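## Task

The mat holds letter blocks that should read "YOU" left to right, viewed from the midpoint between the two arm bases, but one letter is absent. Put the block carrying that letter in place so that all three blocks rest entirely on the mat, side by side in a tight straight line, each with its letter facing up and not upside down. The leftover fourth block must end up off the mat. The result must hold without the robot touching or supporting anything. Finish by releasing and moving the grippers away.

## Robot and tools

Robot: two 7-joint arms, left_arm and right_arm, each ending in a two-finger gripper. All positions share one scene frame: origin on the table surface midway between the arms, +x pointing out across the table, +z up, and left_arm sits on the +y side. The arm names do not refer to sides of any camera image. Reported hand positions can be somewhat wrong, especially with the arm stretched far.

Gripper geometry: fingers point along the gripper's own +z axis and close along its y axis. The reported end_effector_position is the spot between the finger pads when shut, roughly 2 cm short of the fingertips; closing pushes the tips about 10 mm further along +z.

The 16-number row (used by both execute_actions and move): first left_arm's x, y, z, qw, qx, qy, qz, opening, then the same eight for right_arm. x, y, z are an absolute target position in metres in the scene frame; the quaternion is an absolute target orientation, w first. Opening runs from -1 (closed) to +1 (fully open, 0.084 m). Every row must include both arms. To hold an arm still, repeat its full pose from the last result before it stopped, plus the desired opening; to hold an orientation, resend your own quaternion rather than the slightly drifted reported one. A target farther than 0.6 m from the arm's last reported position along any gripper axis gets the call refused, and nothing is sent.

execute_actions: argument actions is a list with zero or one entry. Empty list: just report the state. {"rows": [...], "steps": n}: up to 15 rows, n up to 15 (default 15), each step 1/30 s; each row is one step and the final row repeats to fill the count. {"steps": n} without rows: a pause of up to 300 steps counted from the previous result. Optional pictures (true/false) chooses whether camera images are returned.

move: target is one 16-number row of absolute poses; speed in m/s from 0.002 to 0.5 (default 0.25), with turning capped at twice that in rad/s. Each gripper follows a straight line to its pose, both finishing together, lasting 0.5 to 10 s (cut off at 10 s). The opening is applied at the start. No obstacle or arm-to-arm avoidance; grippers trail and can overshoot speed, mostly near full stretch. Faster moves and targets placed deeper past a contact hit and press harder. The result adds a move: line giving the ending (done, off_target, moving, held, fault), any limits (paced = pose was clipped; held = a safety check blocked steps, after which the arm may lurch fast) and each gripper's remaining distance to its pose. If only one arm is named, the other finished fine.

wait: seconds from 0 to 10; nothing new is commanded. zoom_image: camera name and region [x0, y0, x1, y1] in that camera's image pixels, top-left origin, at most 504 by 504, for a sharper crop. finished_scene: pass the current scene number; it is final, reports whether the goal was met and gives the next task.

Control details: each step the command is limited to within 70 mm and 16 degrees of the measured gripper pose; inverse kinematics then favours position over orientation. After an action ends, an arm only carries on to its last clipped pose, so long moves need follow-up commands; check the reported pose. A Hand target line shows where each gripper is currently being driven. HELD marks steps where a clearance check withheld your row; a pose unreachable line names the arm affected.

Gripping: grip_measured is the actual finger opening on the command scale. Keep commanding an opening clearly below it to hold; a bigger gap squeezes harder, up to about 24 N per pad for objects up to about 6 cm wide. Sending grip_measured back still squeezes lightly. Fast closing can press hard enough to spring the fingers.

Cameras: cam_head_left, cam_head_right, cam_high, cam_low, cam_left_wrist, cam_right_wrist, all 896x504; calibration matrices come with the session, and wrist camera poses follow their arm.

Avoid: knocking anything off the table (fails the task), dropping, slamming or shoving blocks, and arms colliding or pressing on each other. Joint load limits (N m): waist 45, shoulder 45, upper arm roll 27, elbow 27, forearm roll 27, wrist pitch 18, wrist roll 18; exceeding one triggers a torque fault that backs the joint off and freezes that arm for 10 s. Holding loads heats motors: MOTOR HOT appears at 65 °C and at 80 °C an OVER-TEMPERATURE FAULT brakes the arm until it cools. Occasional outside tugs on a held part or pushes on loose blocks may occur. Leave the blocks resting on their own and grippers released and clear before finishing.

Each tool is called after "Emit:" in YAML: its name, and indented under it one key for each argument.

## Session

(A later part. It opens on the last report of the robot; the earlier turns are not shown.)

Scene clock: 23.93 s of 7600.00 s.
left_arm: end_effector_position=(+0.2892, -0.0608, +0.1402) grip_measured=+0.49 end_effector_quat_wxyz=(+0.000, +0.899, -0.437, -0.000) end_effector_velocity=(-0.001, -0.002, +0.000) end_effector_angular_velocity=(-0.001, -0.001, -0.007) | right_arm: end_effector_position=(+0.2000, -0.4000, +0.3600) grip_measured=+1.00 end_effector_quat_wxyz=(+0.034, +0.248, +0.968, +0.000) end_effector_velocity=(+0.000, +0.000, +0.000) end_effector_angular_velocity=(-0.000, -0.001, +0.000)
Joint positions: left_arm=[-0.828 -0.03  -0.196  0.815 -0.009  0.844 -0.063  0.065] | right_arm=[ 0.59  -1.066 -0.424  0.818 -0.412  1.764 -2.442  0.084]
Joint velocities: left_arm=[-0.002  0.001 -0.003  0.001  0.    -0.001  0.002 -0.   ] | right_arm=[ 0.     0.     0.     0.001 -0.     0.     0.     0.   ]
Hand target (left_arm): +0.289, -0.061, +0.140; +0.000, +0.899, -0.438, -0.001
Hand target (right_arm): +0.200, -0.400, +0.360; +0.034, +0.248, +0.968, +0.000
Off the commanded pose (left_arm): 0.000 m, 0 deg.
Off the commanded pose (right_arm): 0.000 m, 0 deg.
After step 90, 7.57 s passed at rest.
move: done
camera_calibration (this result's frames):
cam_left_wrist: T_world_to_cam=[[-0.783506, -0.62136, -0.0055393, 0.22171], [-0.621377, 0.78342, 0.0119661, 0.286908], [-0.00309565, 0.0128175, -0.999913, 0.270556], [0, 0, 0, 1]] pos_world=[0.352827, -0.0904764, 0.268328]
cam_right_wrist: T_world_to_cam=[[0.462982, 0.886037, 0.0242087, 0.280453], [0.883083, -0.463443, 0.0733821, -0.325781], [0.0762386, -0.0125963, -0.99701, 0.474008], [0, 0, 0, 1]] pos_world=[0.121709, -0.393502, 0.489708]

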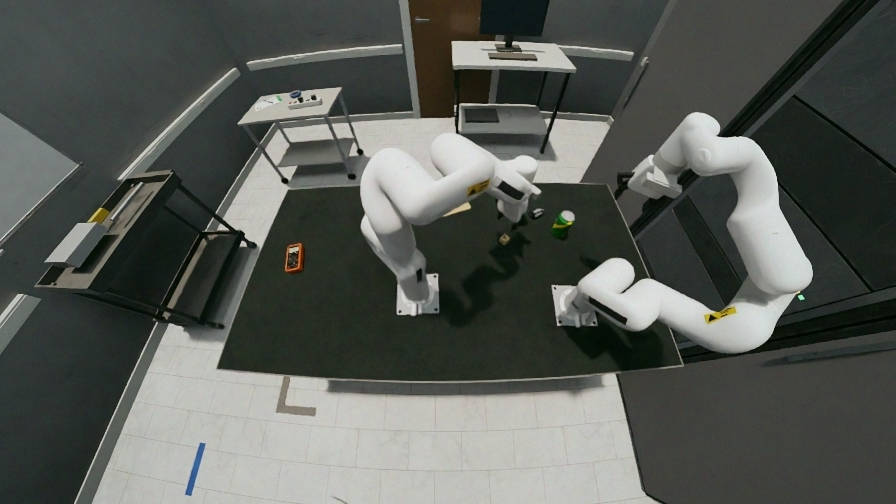

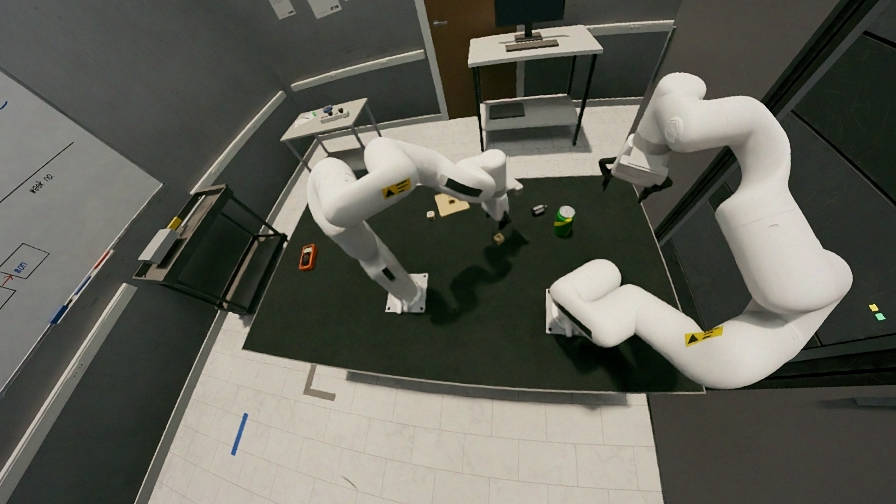

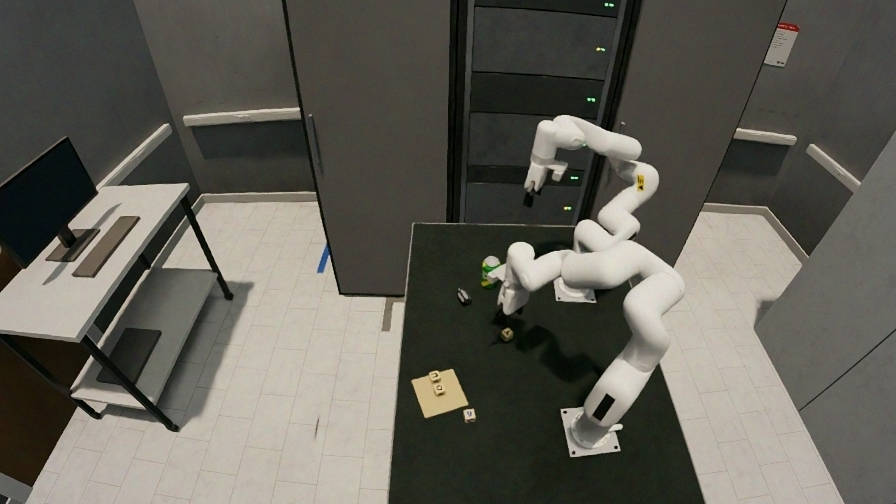

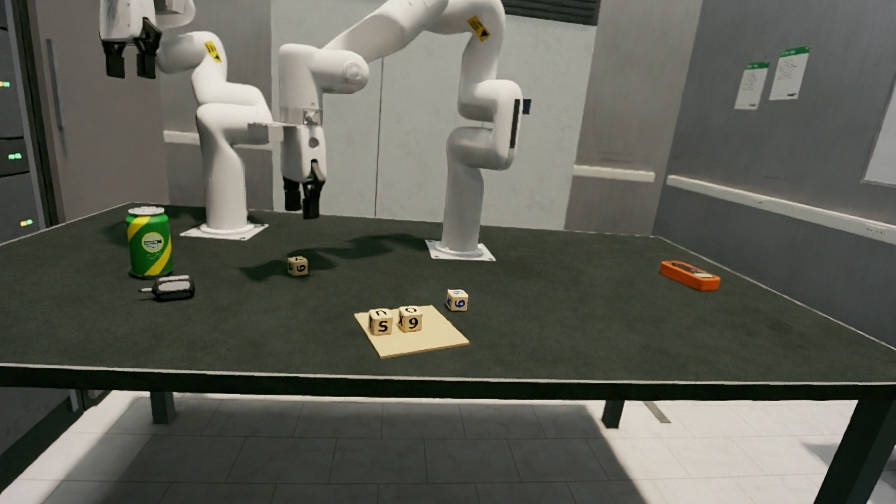

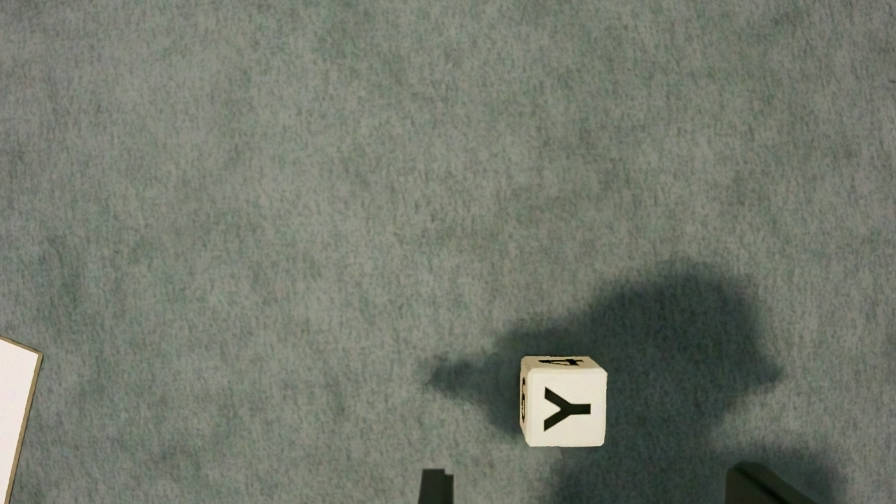

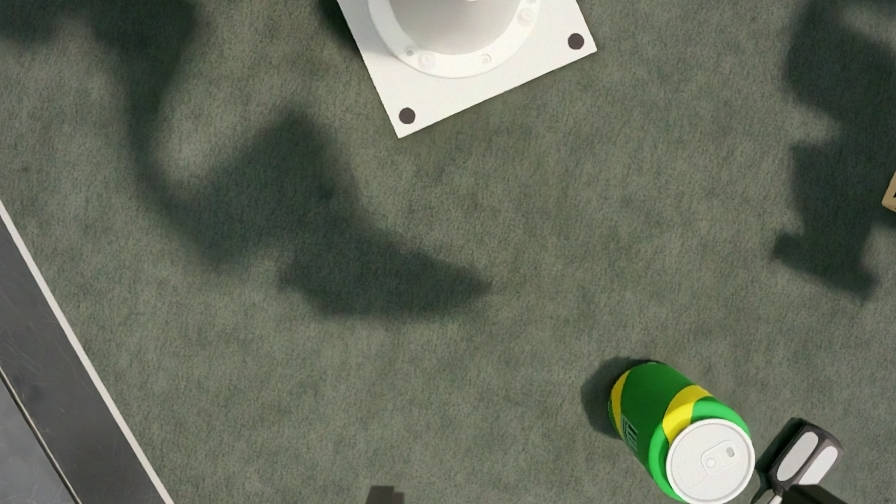

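Emit:
move:
  target: [0.279,-0.069,0.027,0,0.899,-0.438,0,0.5,0.2,-0.4,0.36,0.034,0.248,0.968,0,1]
  speed: 0.12

Emit:
move:
  target: [0.279,-0.069,0.027,0,0.899,-0.438,0,-0.8,0.2,-0.4,0.36,0.034,0.248,0.968,0,1]

Emit:
move:
  target: [0.33,0,0.1,0,0.899,-0.438,0,-0.8,0.2,-0.4,0.36,0.034,0.248,0.968,0,1]

Emit:
move:
  target: [0.4965,0.1905,0.08,0,0.814,-0.581,0,-0.8,0.2,-0.4,0.36,0.034,0.248,0.968,0,1]

Scene clock: 32.17 s of 7600.00 s.
left_arm: end_effector_position=(+0.2795, -0.0693, +0.0274) grip_measured=+0.49 end_effector_quat_wxyz=(-0.000, +0.899, -0.438, +0.001) end_effector_velocity=(-0.002, +0.002, -0.003) end_effector_angular_velocity=(+0.006, +0.004, +0.001) | right_arm: end_effector_position=(+0.2000, -0.4000, +0.3600) grip_measured=+1.00 end_effector_quat_wxyz=(+0.034, +0.248, +0.968, -0.000) end_effector_velocity=(-0.000, -0.000, +0.000) end_effector_angular_velocity=(-0.001, +0.000, -0.000)
Joint positions: left_arm=[-0.856  0.236 -0.191  0.741  0.093  0.51  -0.166  0.065] | right_arm=[ 0.59  -1.066 -0.424  0.818 -0.412  1.764 -2.442  0.084]
Joint velocities: left_arm=[-0.001  0.004  0.001 -0.004  0.002 -0.001 -0.003 -0.   ] | right_arm=[-0.     0.     0.001  0.001 -0.001  0.002 -0.     0.   ]
Hand target (left_arm): +0.279, -0.069, +0.027; -0.000, +0.899, -0.438, +0.000
Hand target (right_arm): +0.200, -0.400, +0.360; +0.034, +0.248, +0.968, -0.000
Off the commanded pose (left_arm): 0.001 m, 0 deg.
Off the commanded pose (right_arm): 0.000 m, 0 deg.
After step 90, 3.90 s passed at rest.
move: done
camera_calibration (this result's frames):
cam_left_wrist: T_world_to_cam=[[-0.784482, -0.620111, -0.00706849, 0.208592], [-0.620151, 0.784411, 0.0106089, 0.288662], [-0.00103409, 0.012706, -0.999919, 0.157203], [0, 0, 0, 1]] pos_world=[0.342813, -0.0990773, 0.155602]
cam_right_wrist: T_world_to_cam=[[0.462978, 0.886039, 0.0242053, 0.280455], [0.883085, -0.463439, 0.0733848, -0.325783], [0.0762395, -0.0126003, -0.99701, 0.474007], [0, 0, 0, 1]] pos_world=[0.121711, -0.393502, 0.489709]

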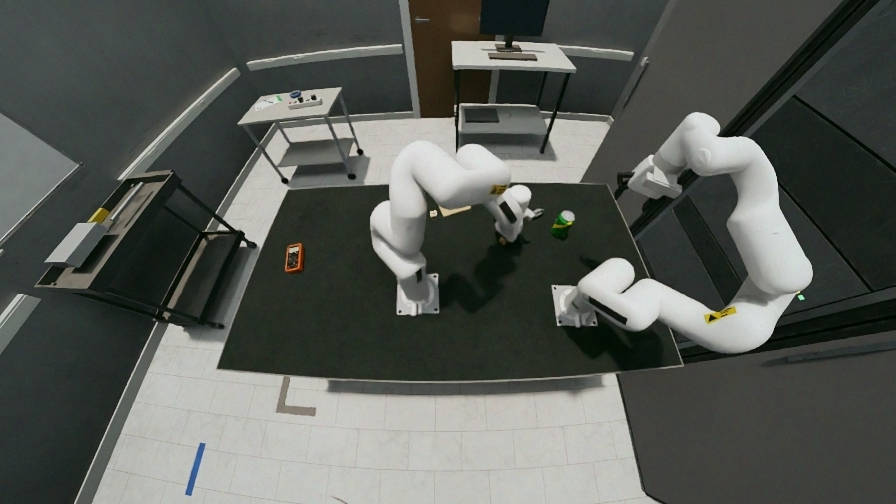

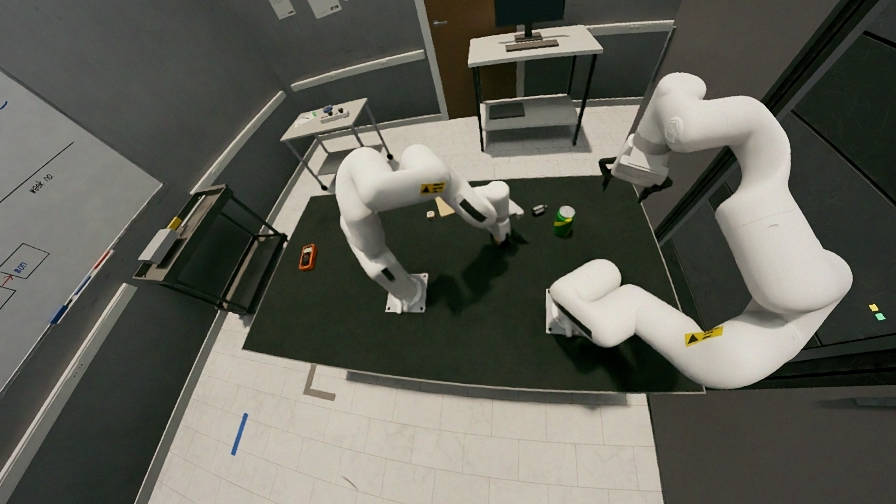

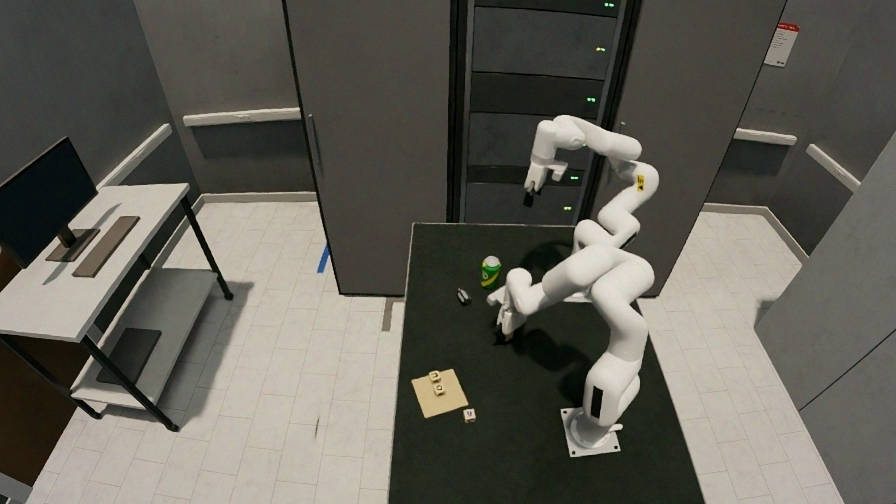

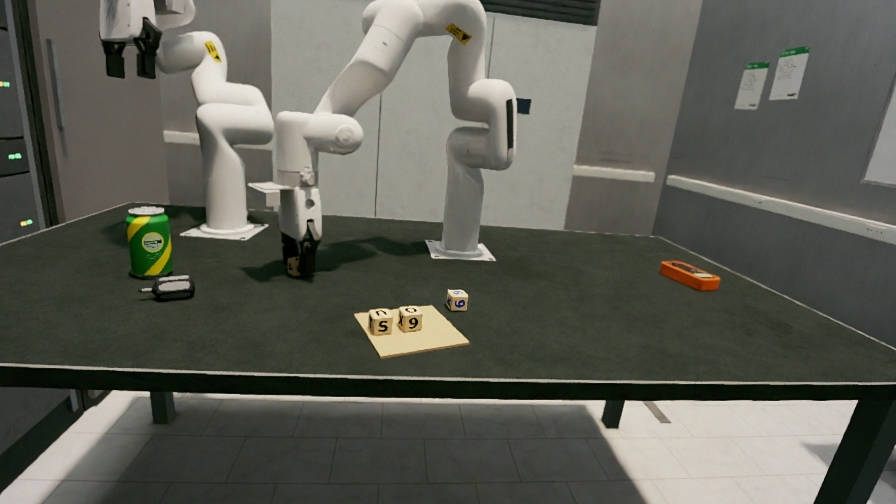

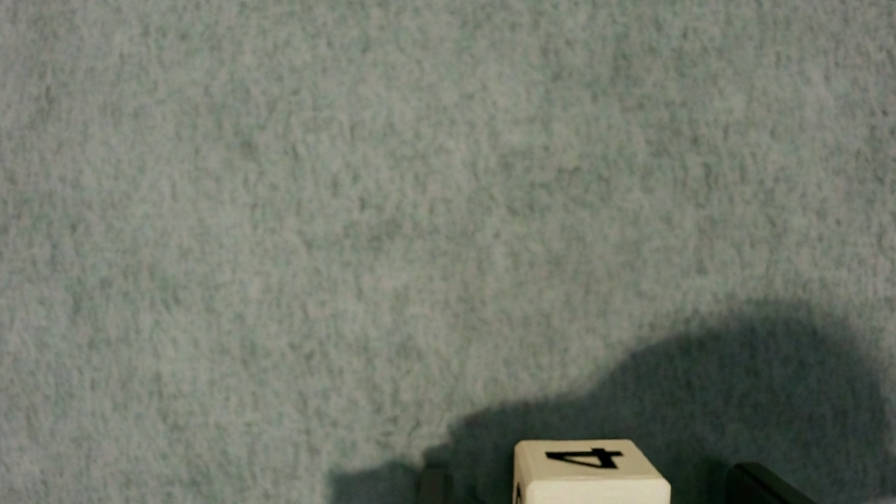

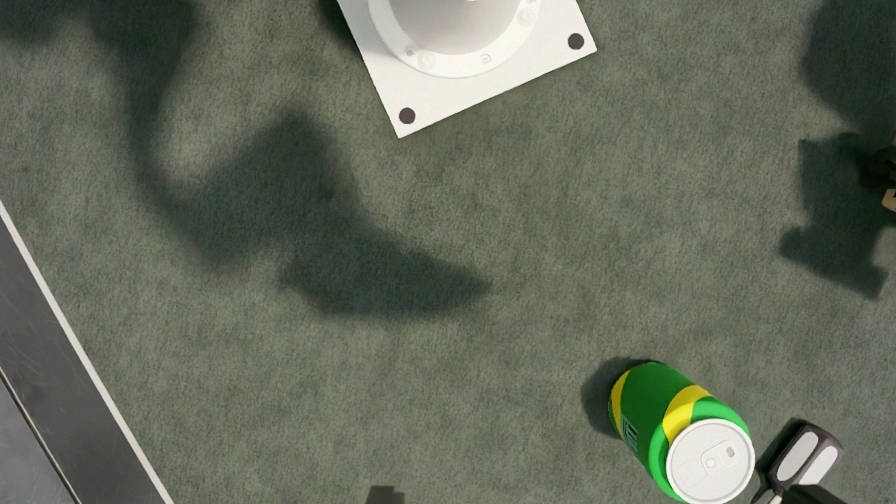

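Scene clock: 32.87 s of 7600.00 s.
left_arm: end_effector_position=(+0.2793, -0.0693, +0.0274) grip_measured=-0.33 end_effector_quat_wxyz=(+0.000, +0.899, -0.438, +0.001) end_effector_velocity=(+0.001, +0.001, -0.000) end_effector_angular_velocity=(+0.001, +0.000, +0.004) | right_arm: end_effector_position=(+0.2000, -0.4000, +0.3600) grip_measured=+1.00 end_effector_quat_wxyz=(+0.034, +0.248, +0.968, +0.000) end_effector_velocity=(+0.000, +0.001, -0.000) end_effector_angular_velocity=(-0.002, -0.000, +0.002)
Joint positions: left_arm=[-0.856  0.236 -0.192  0.741  0.092  0.51  -0.165  0.03 ] | right_arm=[ 0.59  -1.066 -0.424  0.818 -0.412  1.764 -2.442  0.084]
Joint velocities: left_arm=[ 0.001  0.     0.001 -0.001 -0.     0.    -0.002  0.   ] | right_arm=[ 0.001 -0.     0.002 -0.001 -0.    -0.001  0.    -0.   ]
Hand target (left_arm): +0.279, -0.069, +0.027; -0.000, +0.899, -0.438, +0.000
Hand target (right_arm): +0.200, -0.400, +0.360; +0.034, +0.248, +0.968, -0.000
Off the commanded pose (left_arm): 0.001 m, 0 deg.
Off the commanded pose (right_arm): 0.000 m, 0 deg.
move: done
camera_calibration (this result's frames):
cam_left_wrist: T_world_to_cam=[[-0.784709, -0.619831, -0.00649037, 0.208539], [-0.619863, 0.784639, 0.0105745, 0.288481], [-0.00146181, 0.0123211, -0.999923, 0.157282], [0, 0, 0, 1]] pos_world=[0.342691, -0.0990321, 0.155573]
cam_right_wrist: T_world_to_cam=[[0.462978, 0.886039, 0.0242056, 0.280454], [0.883085, -0.463439, 0.0733851, -0.325783], [0.0762399, -0.0126001, -0.99701, 0.474007], [0, 0, 0, 1]] pos_world=[0.121711, -0.393502, 0.489709]

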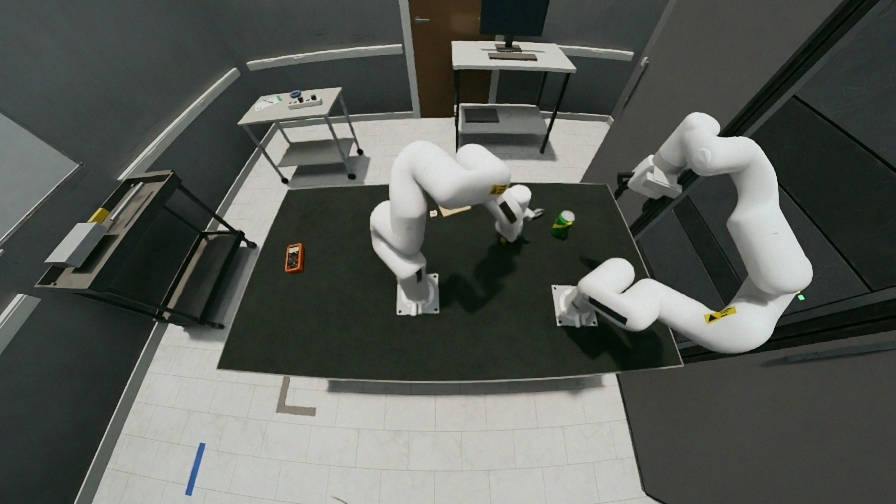

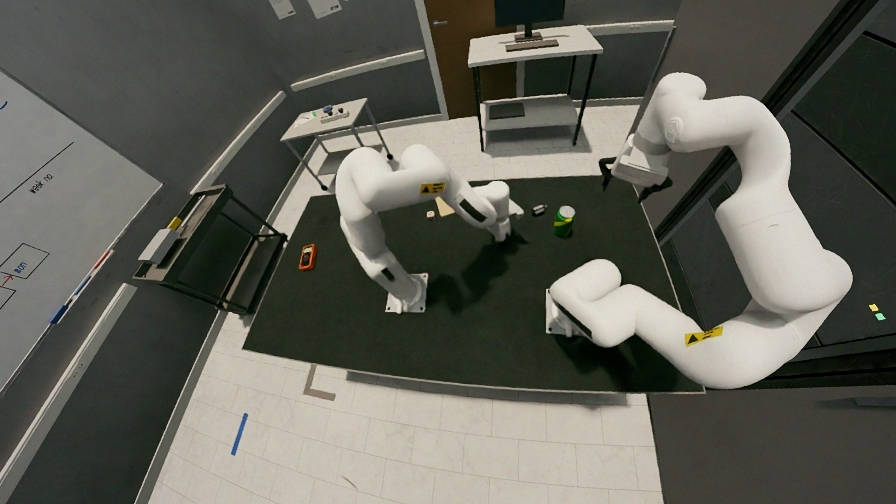

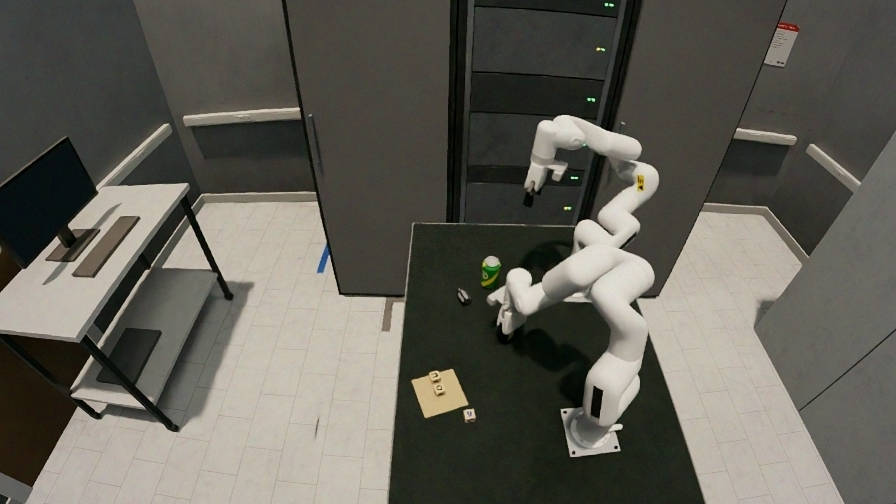

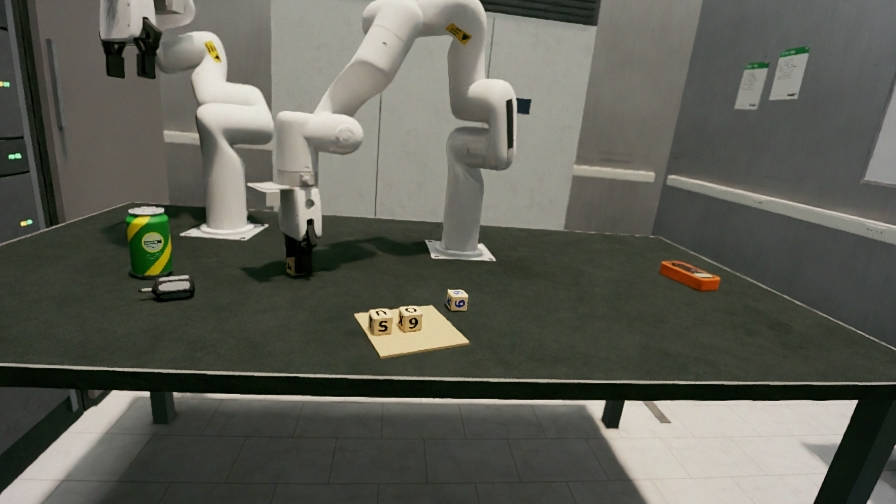

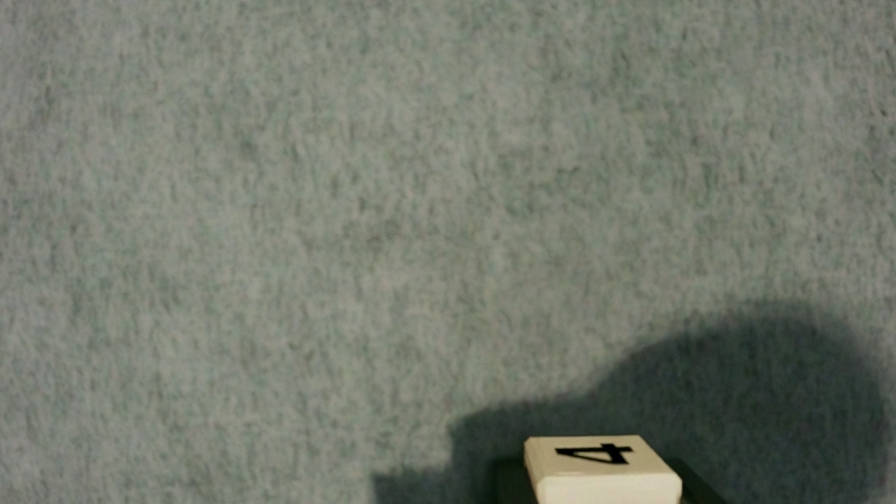

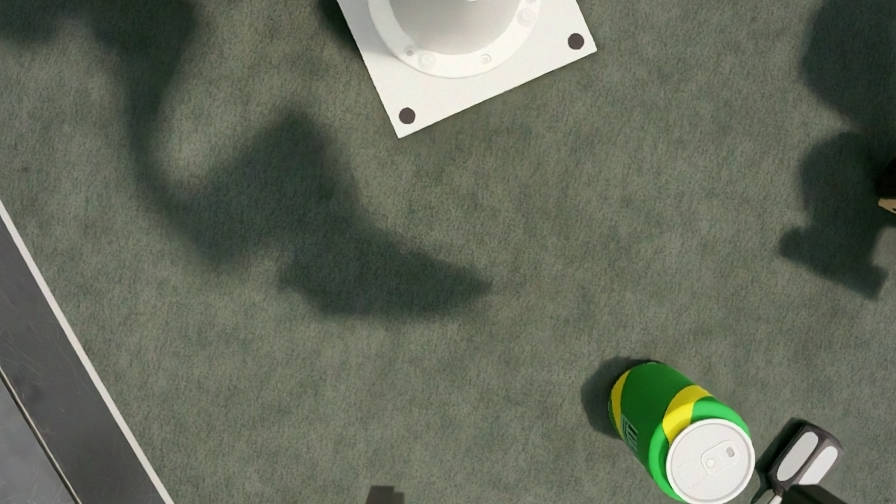

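Scene clock: 33.77 s of 7600.00 s.
left_arm: end_effector_position=(+0.3294, -0.0001, +0.0995) grip_measured=-0.33 end_effector_quat_wxyz=(-0.000, +0.899, -0.439, -0.001) end_effector_velocity=(+0.004, +0.001, +0.002) end_effector_angular_velocity=(-0.004, -0.003, +0.007) | right_arm: end_effector_position=(+0.2000, -0.4000, +0.3600) grip_measured=+1.00 end_effector_quat_wxyz=(+0.034, +0.248, +0.968, -0.000) end_effector_velocity=(-0.000, -0.001, -0.000) end_effector_angular_velocity=(-0.002, +0.001, -0.001)
Joint positions: left_arm=[-0.732 -0.015 -0.126  0.693 -0.003  0.709  0.103  0.03 ] | right_arm=[ 0.59  -1.066 -0.424  0.818 -0.412  1.764 -2.442  0.084]
Joint velocities: left_arm=[ 0.004 -0.003  0.004  0.003 -0.001  0.002  0.003 -0.   ] | right_arm=[ 0.     0.    -0.001  0.001 -0.002  0.001 -0.     0.   ]
Hand target (left_arm): +0.330, +0.000, +0.100; +0.000, +0.899, -0.438, +0.000
Hand target (right_arm): +0.200, -0.400, +0.360; +0.034, +0.248, +0.968, -0.000
Off the commanded pose (left_arm): 0.001 m, 0 deg.
Off the commanded pose (right_arm): 0.000 m, 0 deg.
move: done
camera_calibration (this result's frames):
cam_left_wrist: T_world_to_cam=[[-0.785777, -0.618478, -0.00627905, 0.291491], [-0.618503, 0.785678, 0.0128059, 0.263821], [-0.00298685, 0.0139462, -0.999898, 0.229114], [0, 0, 0, 1]] pos_world=[0.392905, -0.0301924, 0.227543]
cam_right_wrist: T_world_to_cam=[[0.462978, 0.886039, 0.0242053, 0.280455], [0.883085, -0.463439, 0.073385, -0.325783], [0.0762397, -0.0126002, -0.99701, 0.474007], [0, 0, 0, 1]] pos_world=[0.121712, -0.393502, 0.489709]

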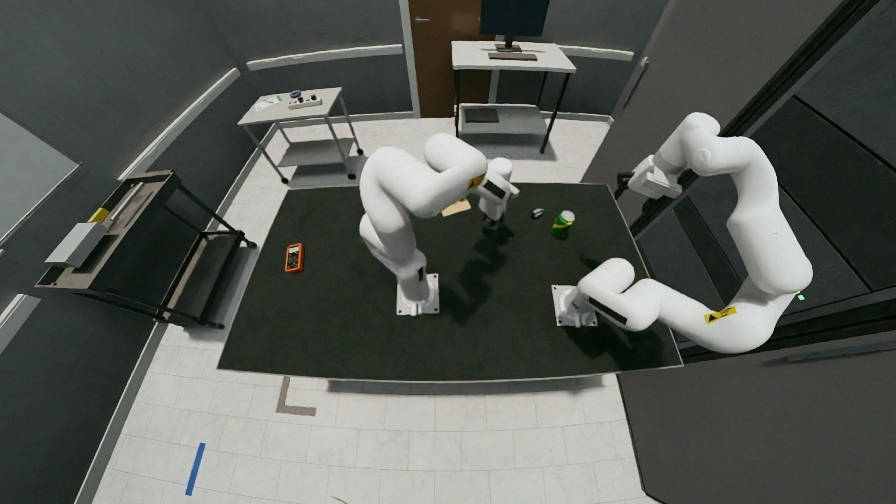

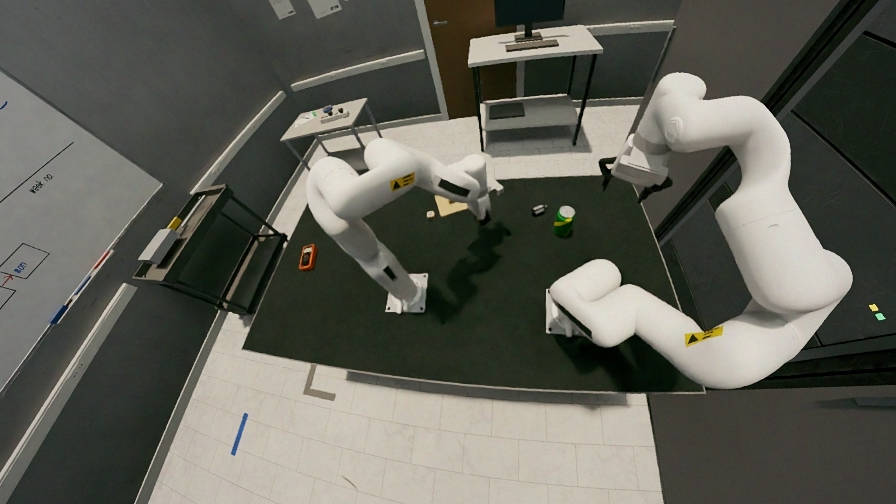

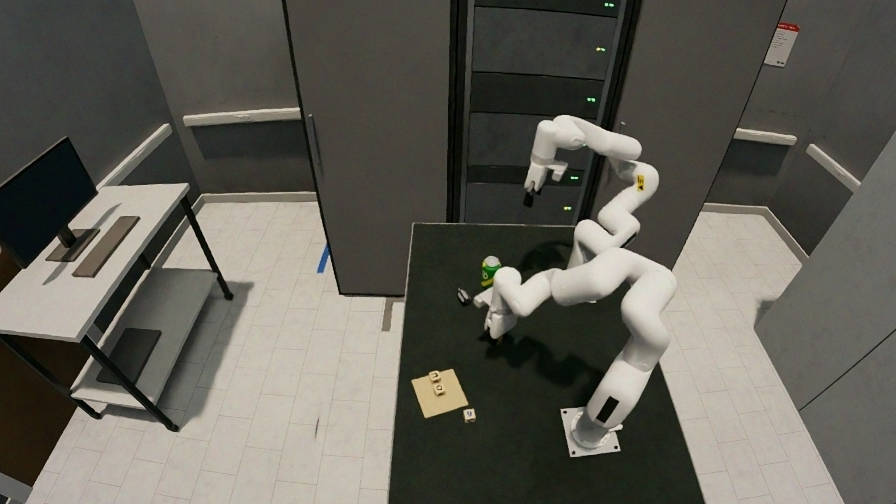

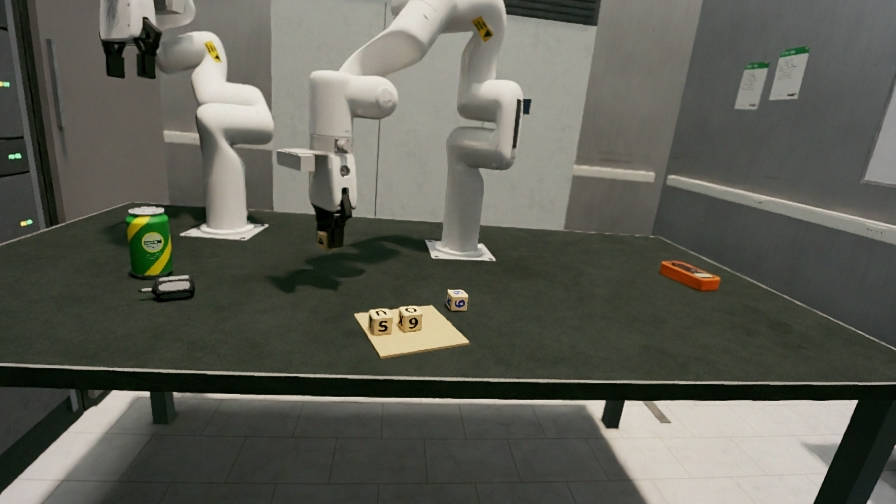

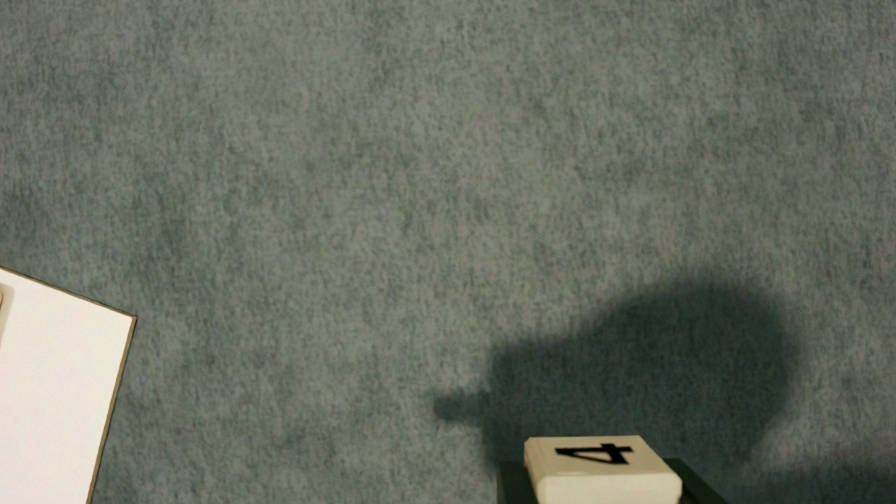

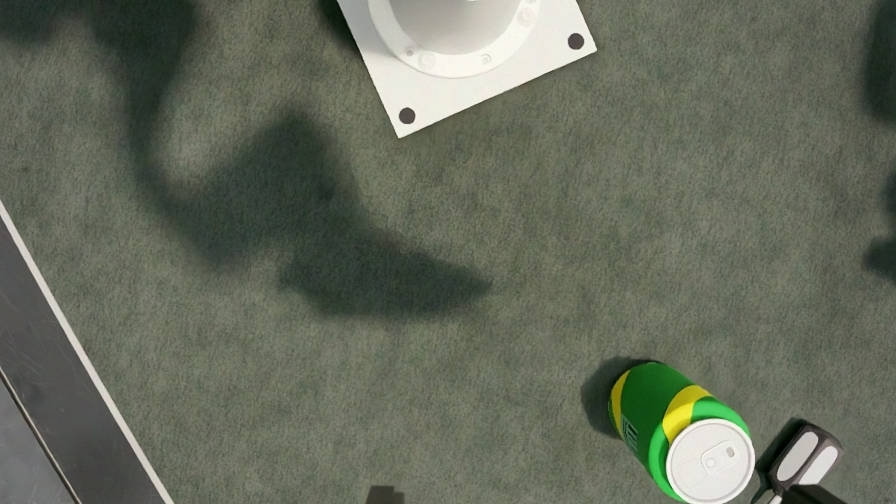

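Scene clock: 35.27 s of 7600.00 s.
left_arm: end_effector_position=(+0.4968, +0.1899, +0.0801) grip_measured=-0.33 end_effector_quat_wxyz=(-0.001, +0.813, -0.582, +0.000) end_effector_velocity=(+0.002, +0.006, -0.000) end_effector_angular_velocity=(+0.001, +0.001, +0.013) | right_arm: end_effector_position=(+0.2000, -0.4000, +0.3600) grip_measured=+1.00 end_effector_quat_wxyz=(+0.034, +0.248, +0.968, -0.000) end_effector_velocity=(+0.000, -0.000, +0.000) end_effector_angular_velocity=(+0.001, -0.001, -0.001)
Joint positions: left_arm=[-0.418  0.184  0.142  0.875 -0.039  0.692  1.044  0.03 ] | right_arm=[ 0.59  -1.066 -0.424  0.818 -0.412  1.764 -2.442  0.084]
Joint velocities: left_arm=[ 0.008  0.003  0.006  0.002 -0.001  0.001  0.002 -0.   ] | right_arm=[-0.001 -0.    -0.     0.     0.    -0.001  0.    -0.   ]
Hand target (left_arm): +0.497, +0.191, +0.080; -0.001, +0.814, -0.581, +0.000
Hand target (right_arm): +0.200, -0.400, +0.360; +0.034, +0.248, +0.968, +0.000
Off the commanded pose (left_arm): 0.001 m, 0 deg.
Off the commanded pose (right_arm): 0.000 m, 0 deg.
move: done
camera_calibration (this result's frames):
cam_left_wrist: T_world_to_cam=[[-0.944788, -0.327582, -0.00813285, 0.564333], [-0.327661, 0.944721, 0.0118763, 0.0436631], [0.00379281, 0.0138854, -0.999896, 0.204239], [0, 0, 0, 1]] pos_world=[0.546707, 0.14078, 0.208289]
cam_right_wrist: T_world_to_cam=[[0.462978, 0.886039, 0.0242053, 0.280455], [0.883085, -0.463439, 0.073385, -0.325783], [0.0762396, -0.0126003, -0.99701, 0.474007], [0, 0, 0, 1]] pos_world=[0.121711, -0.393502, 0.489709]

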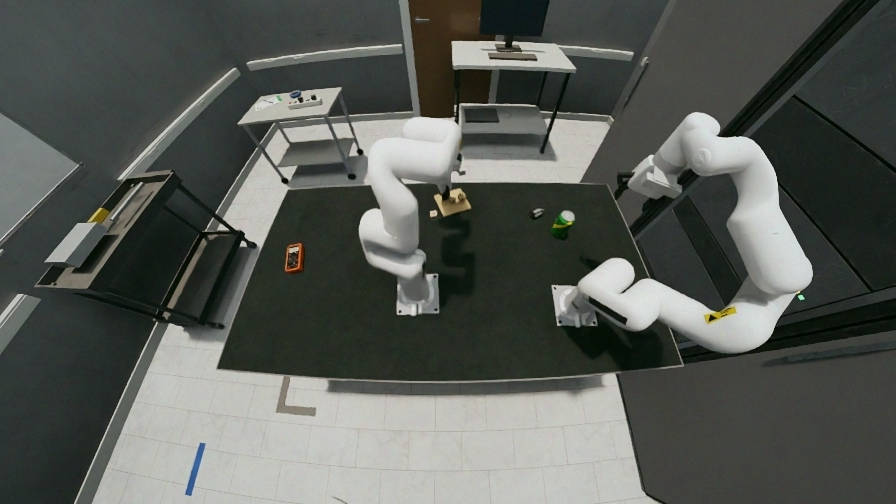

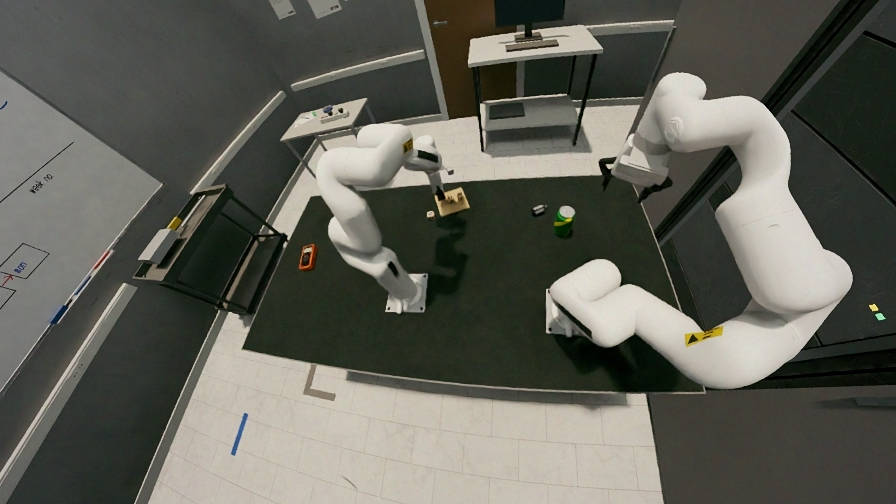

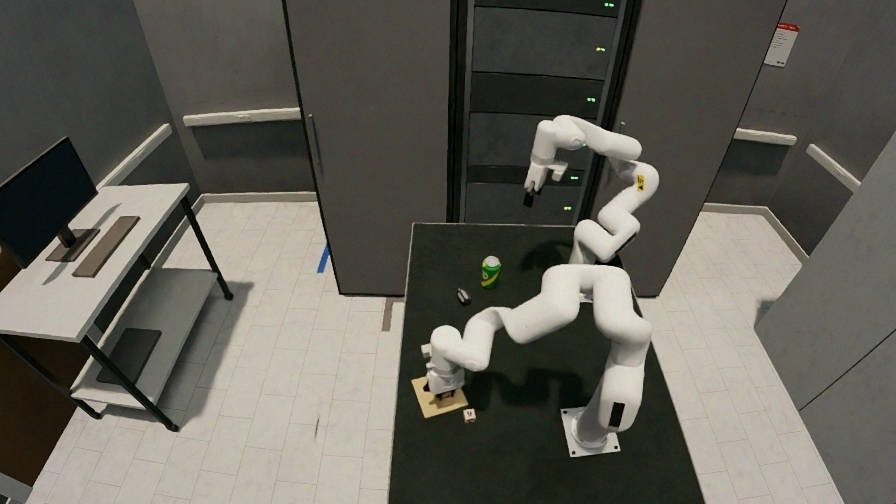

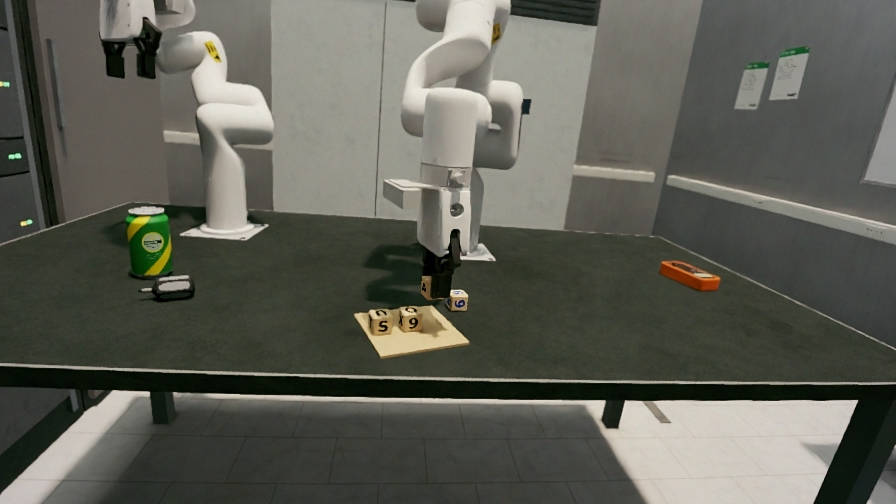

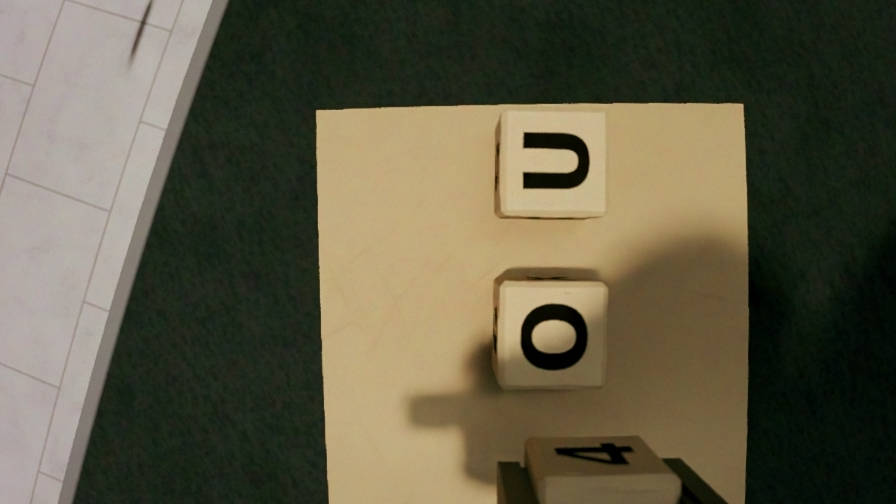

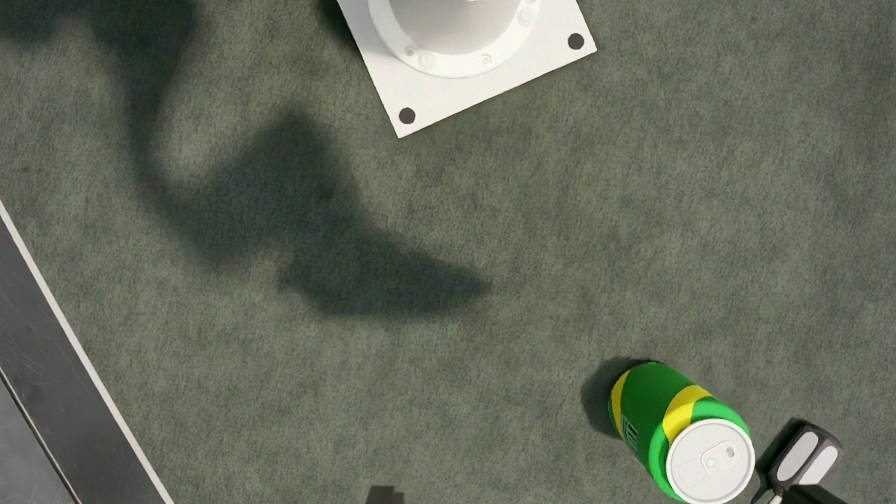

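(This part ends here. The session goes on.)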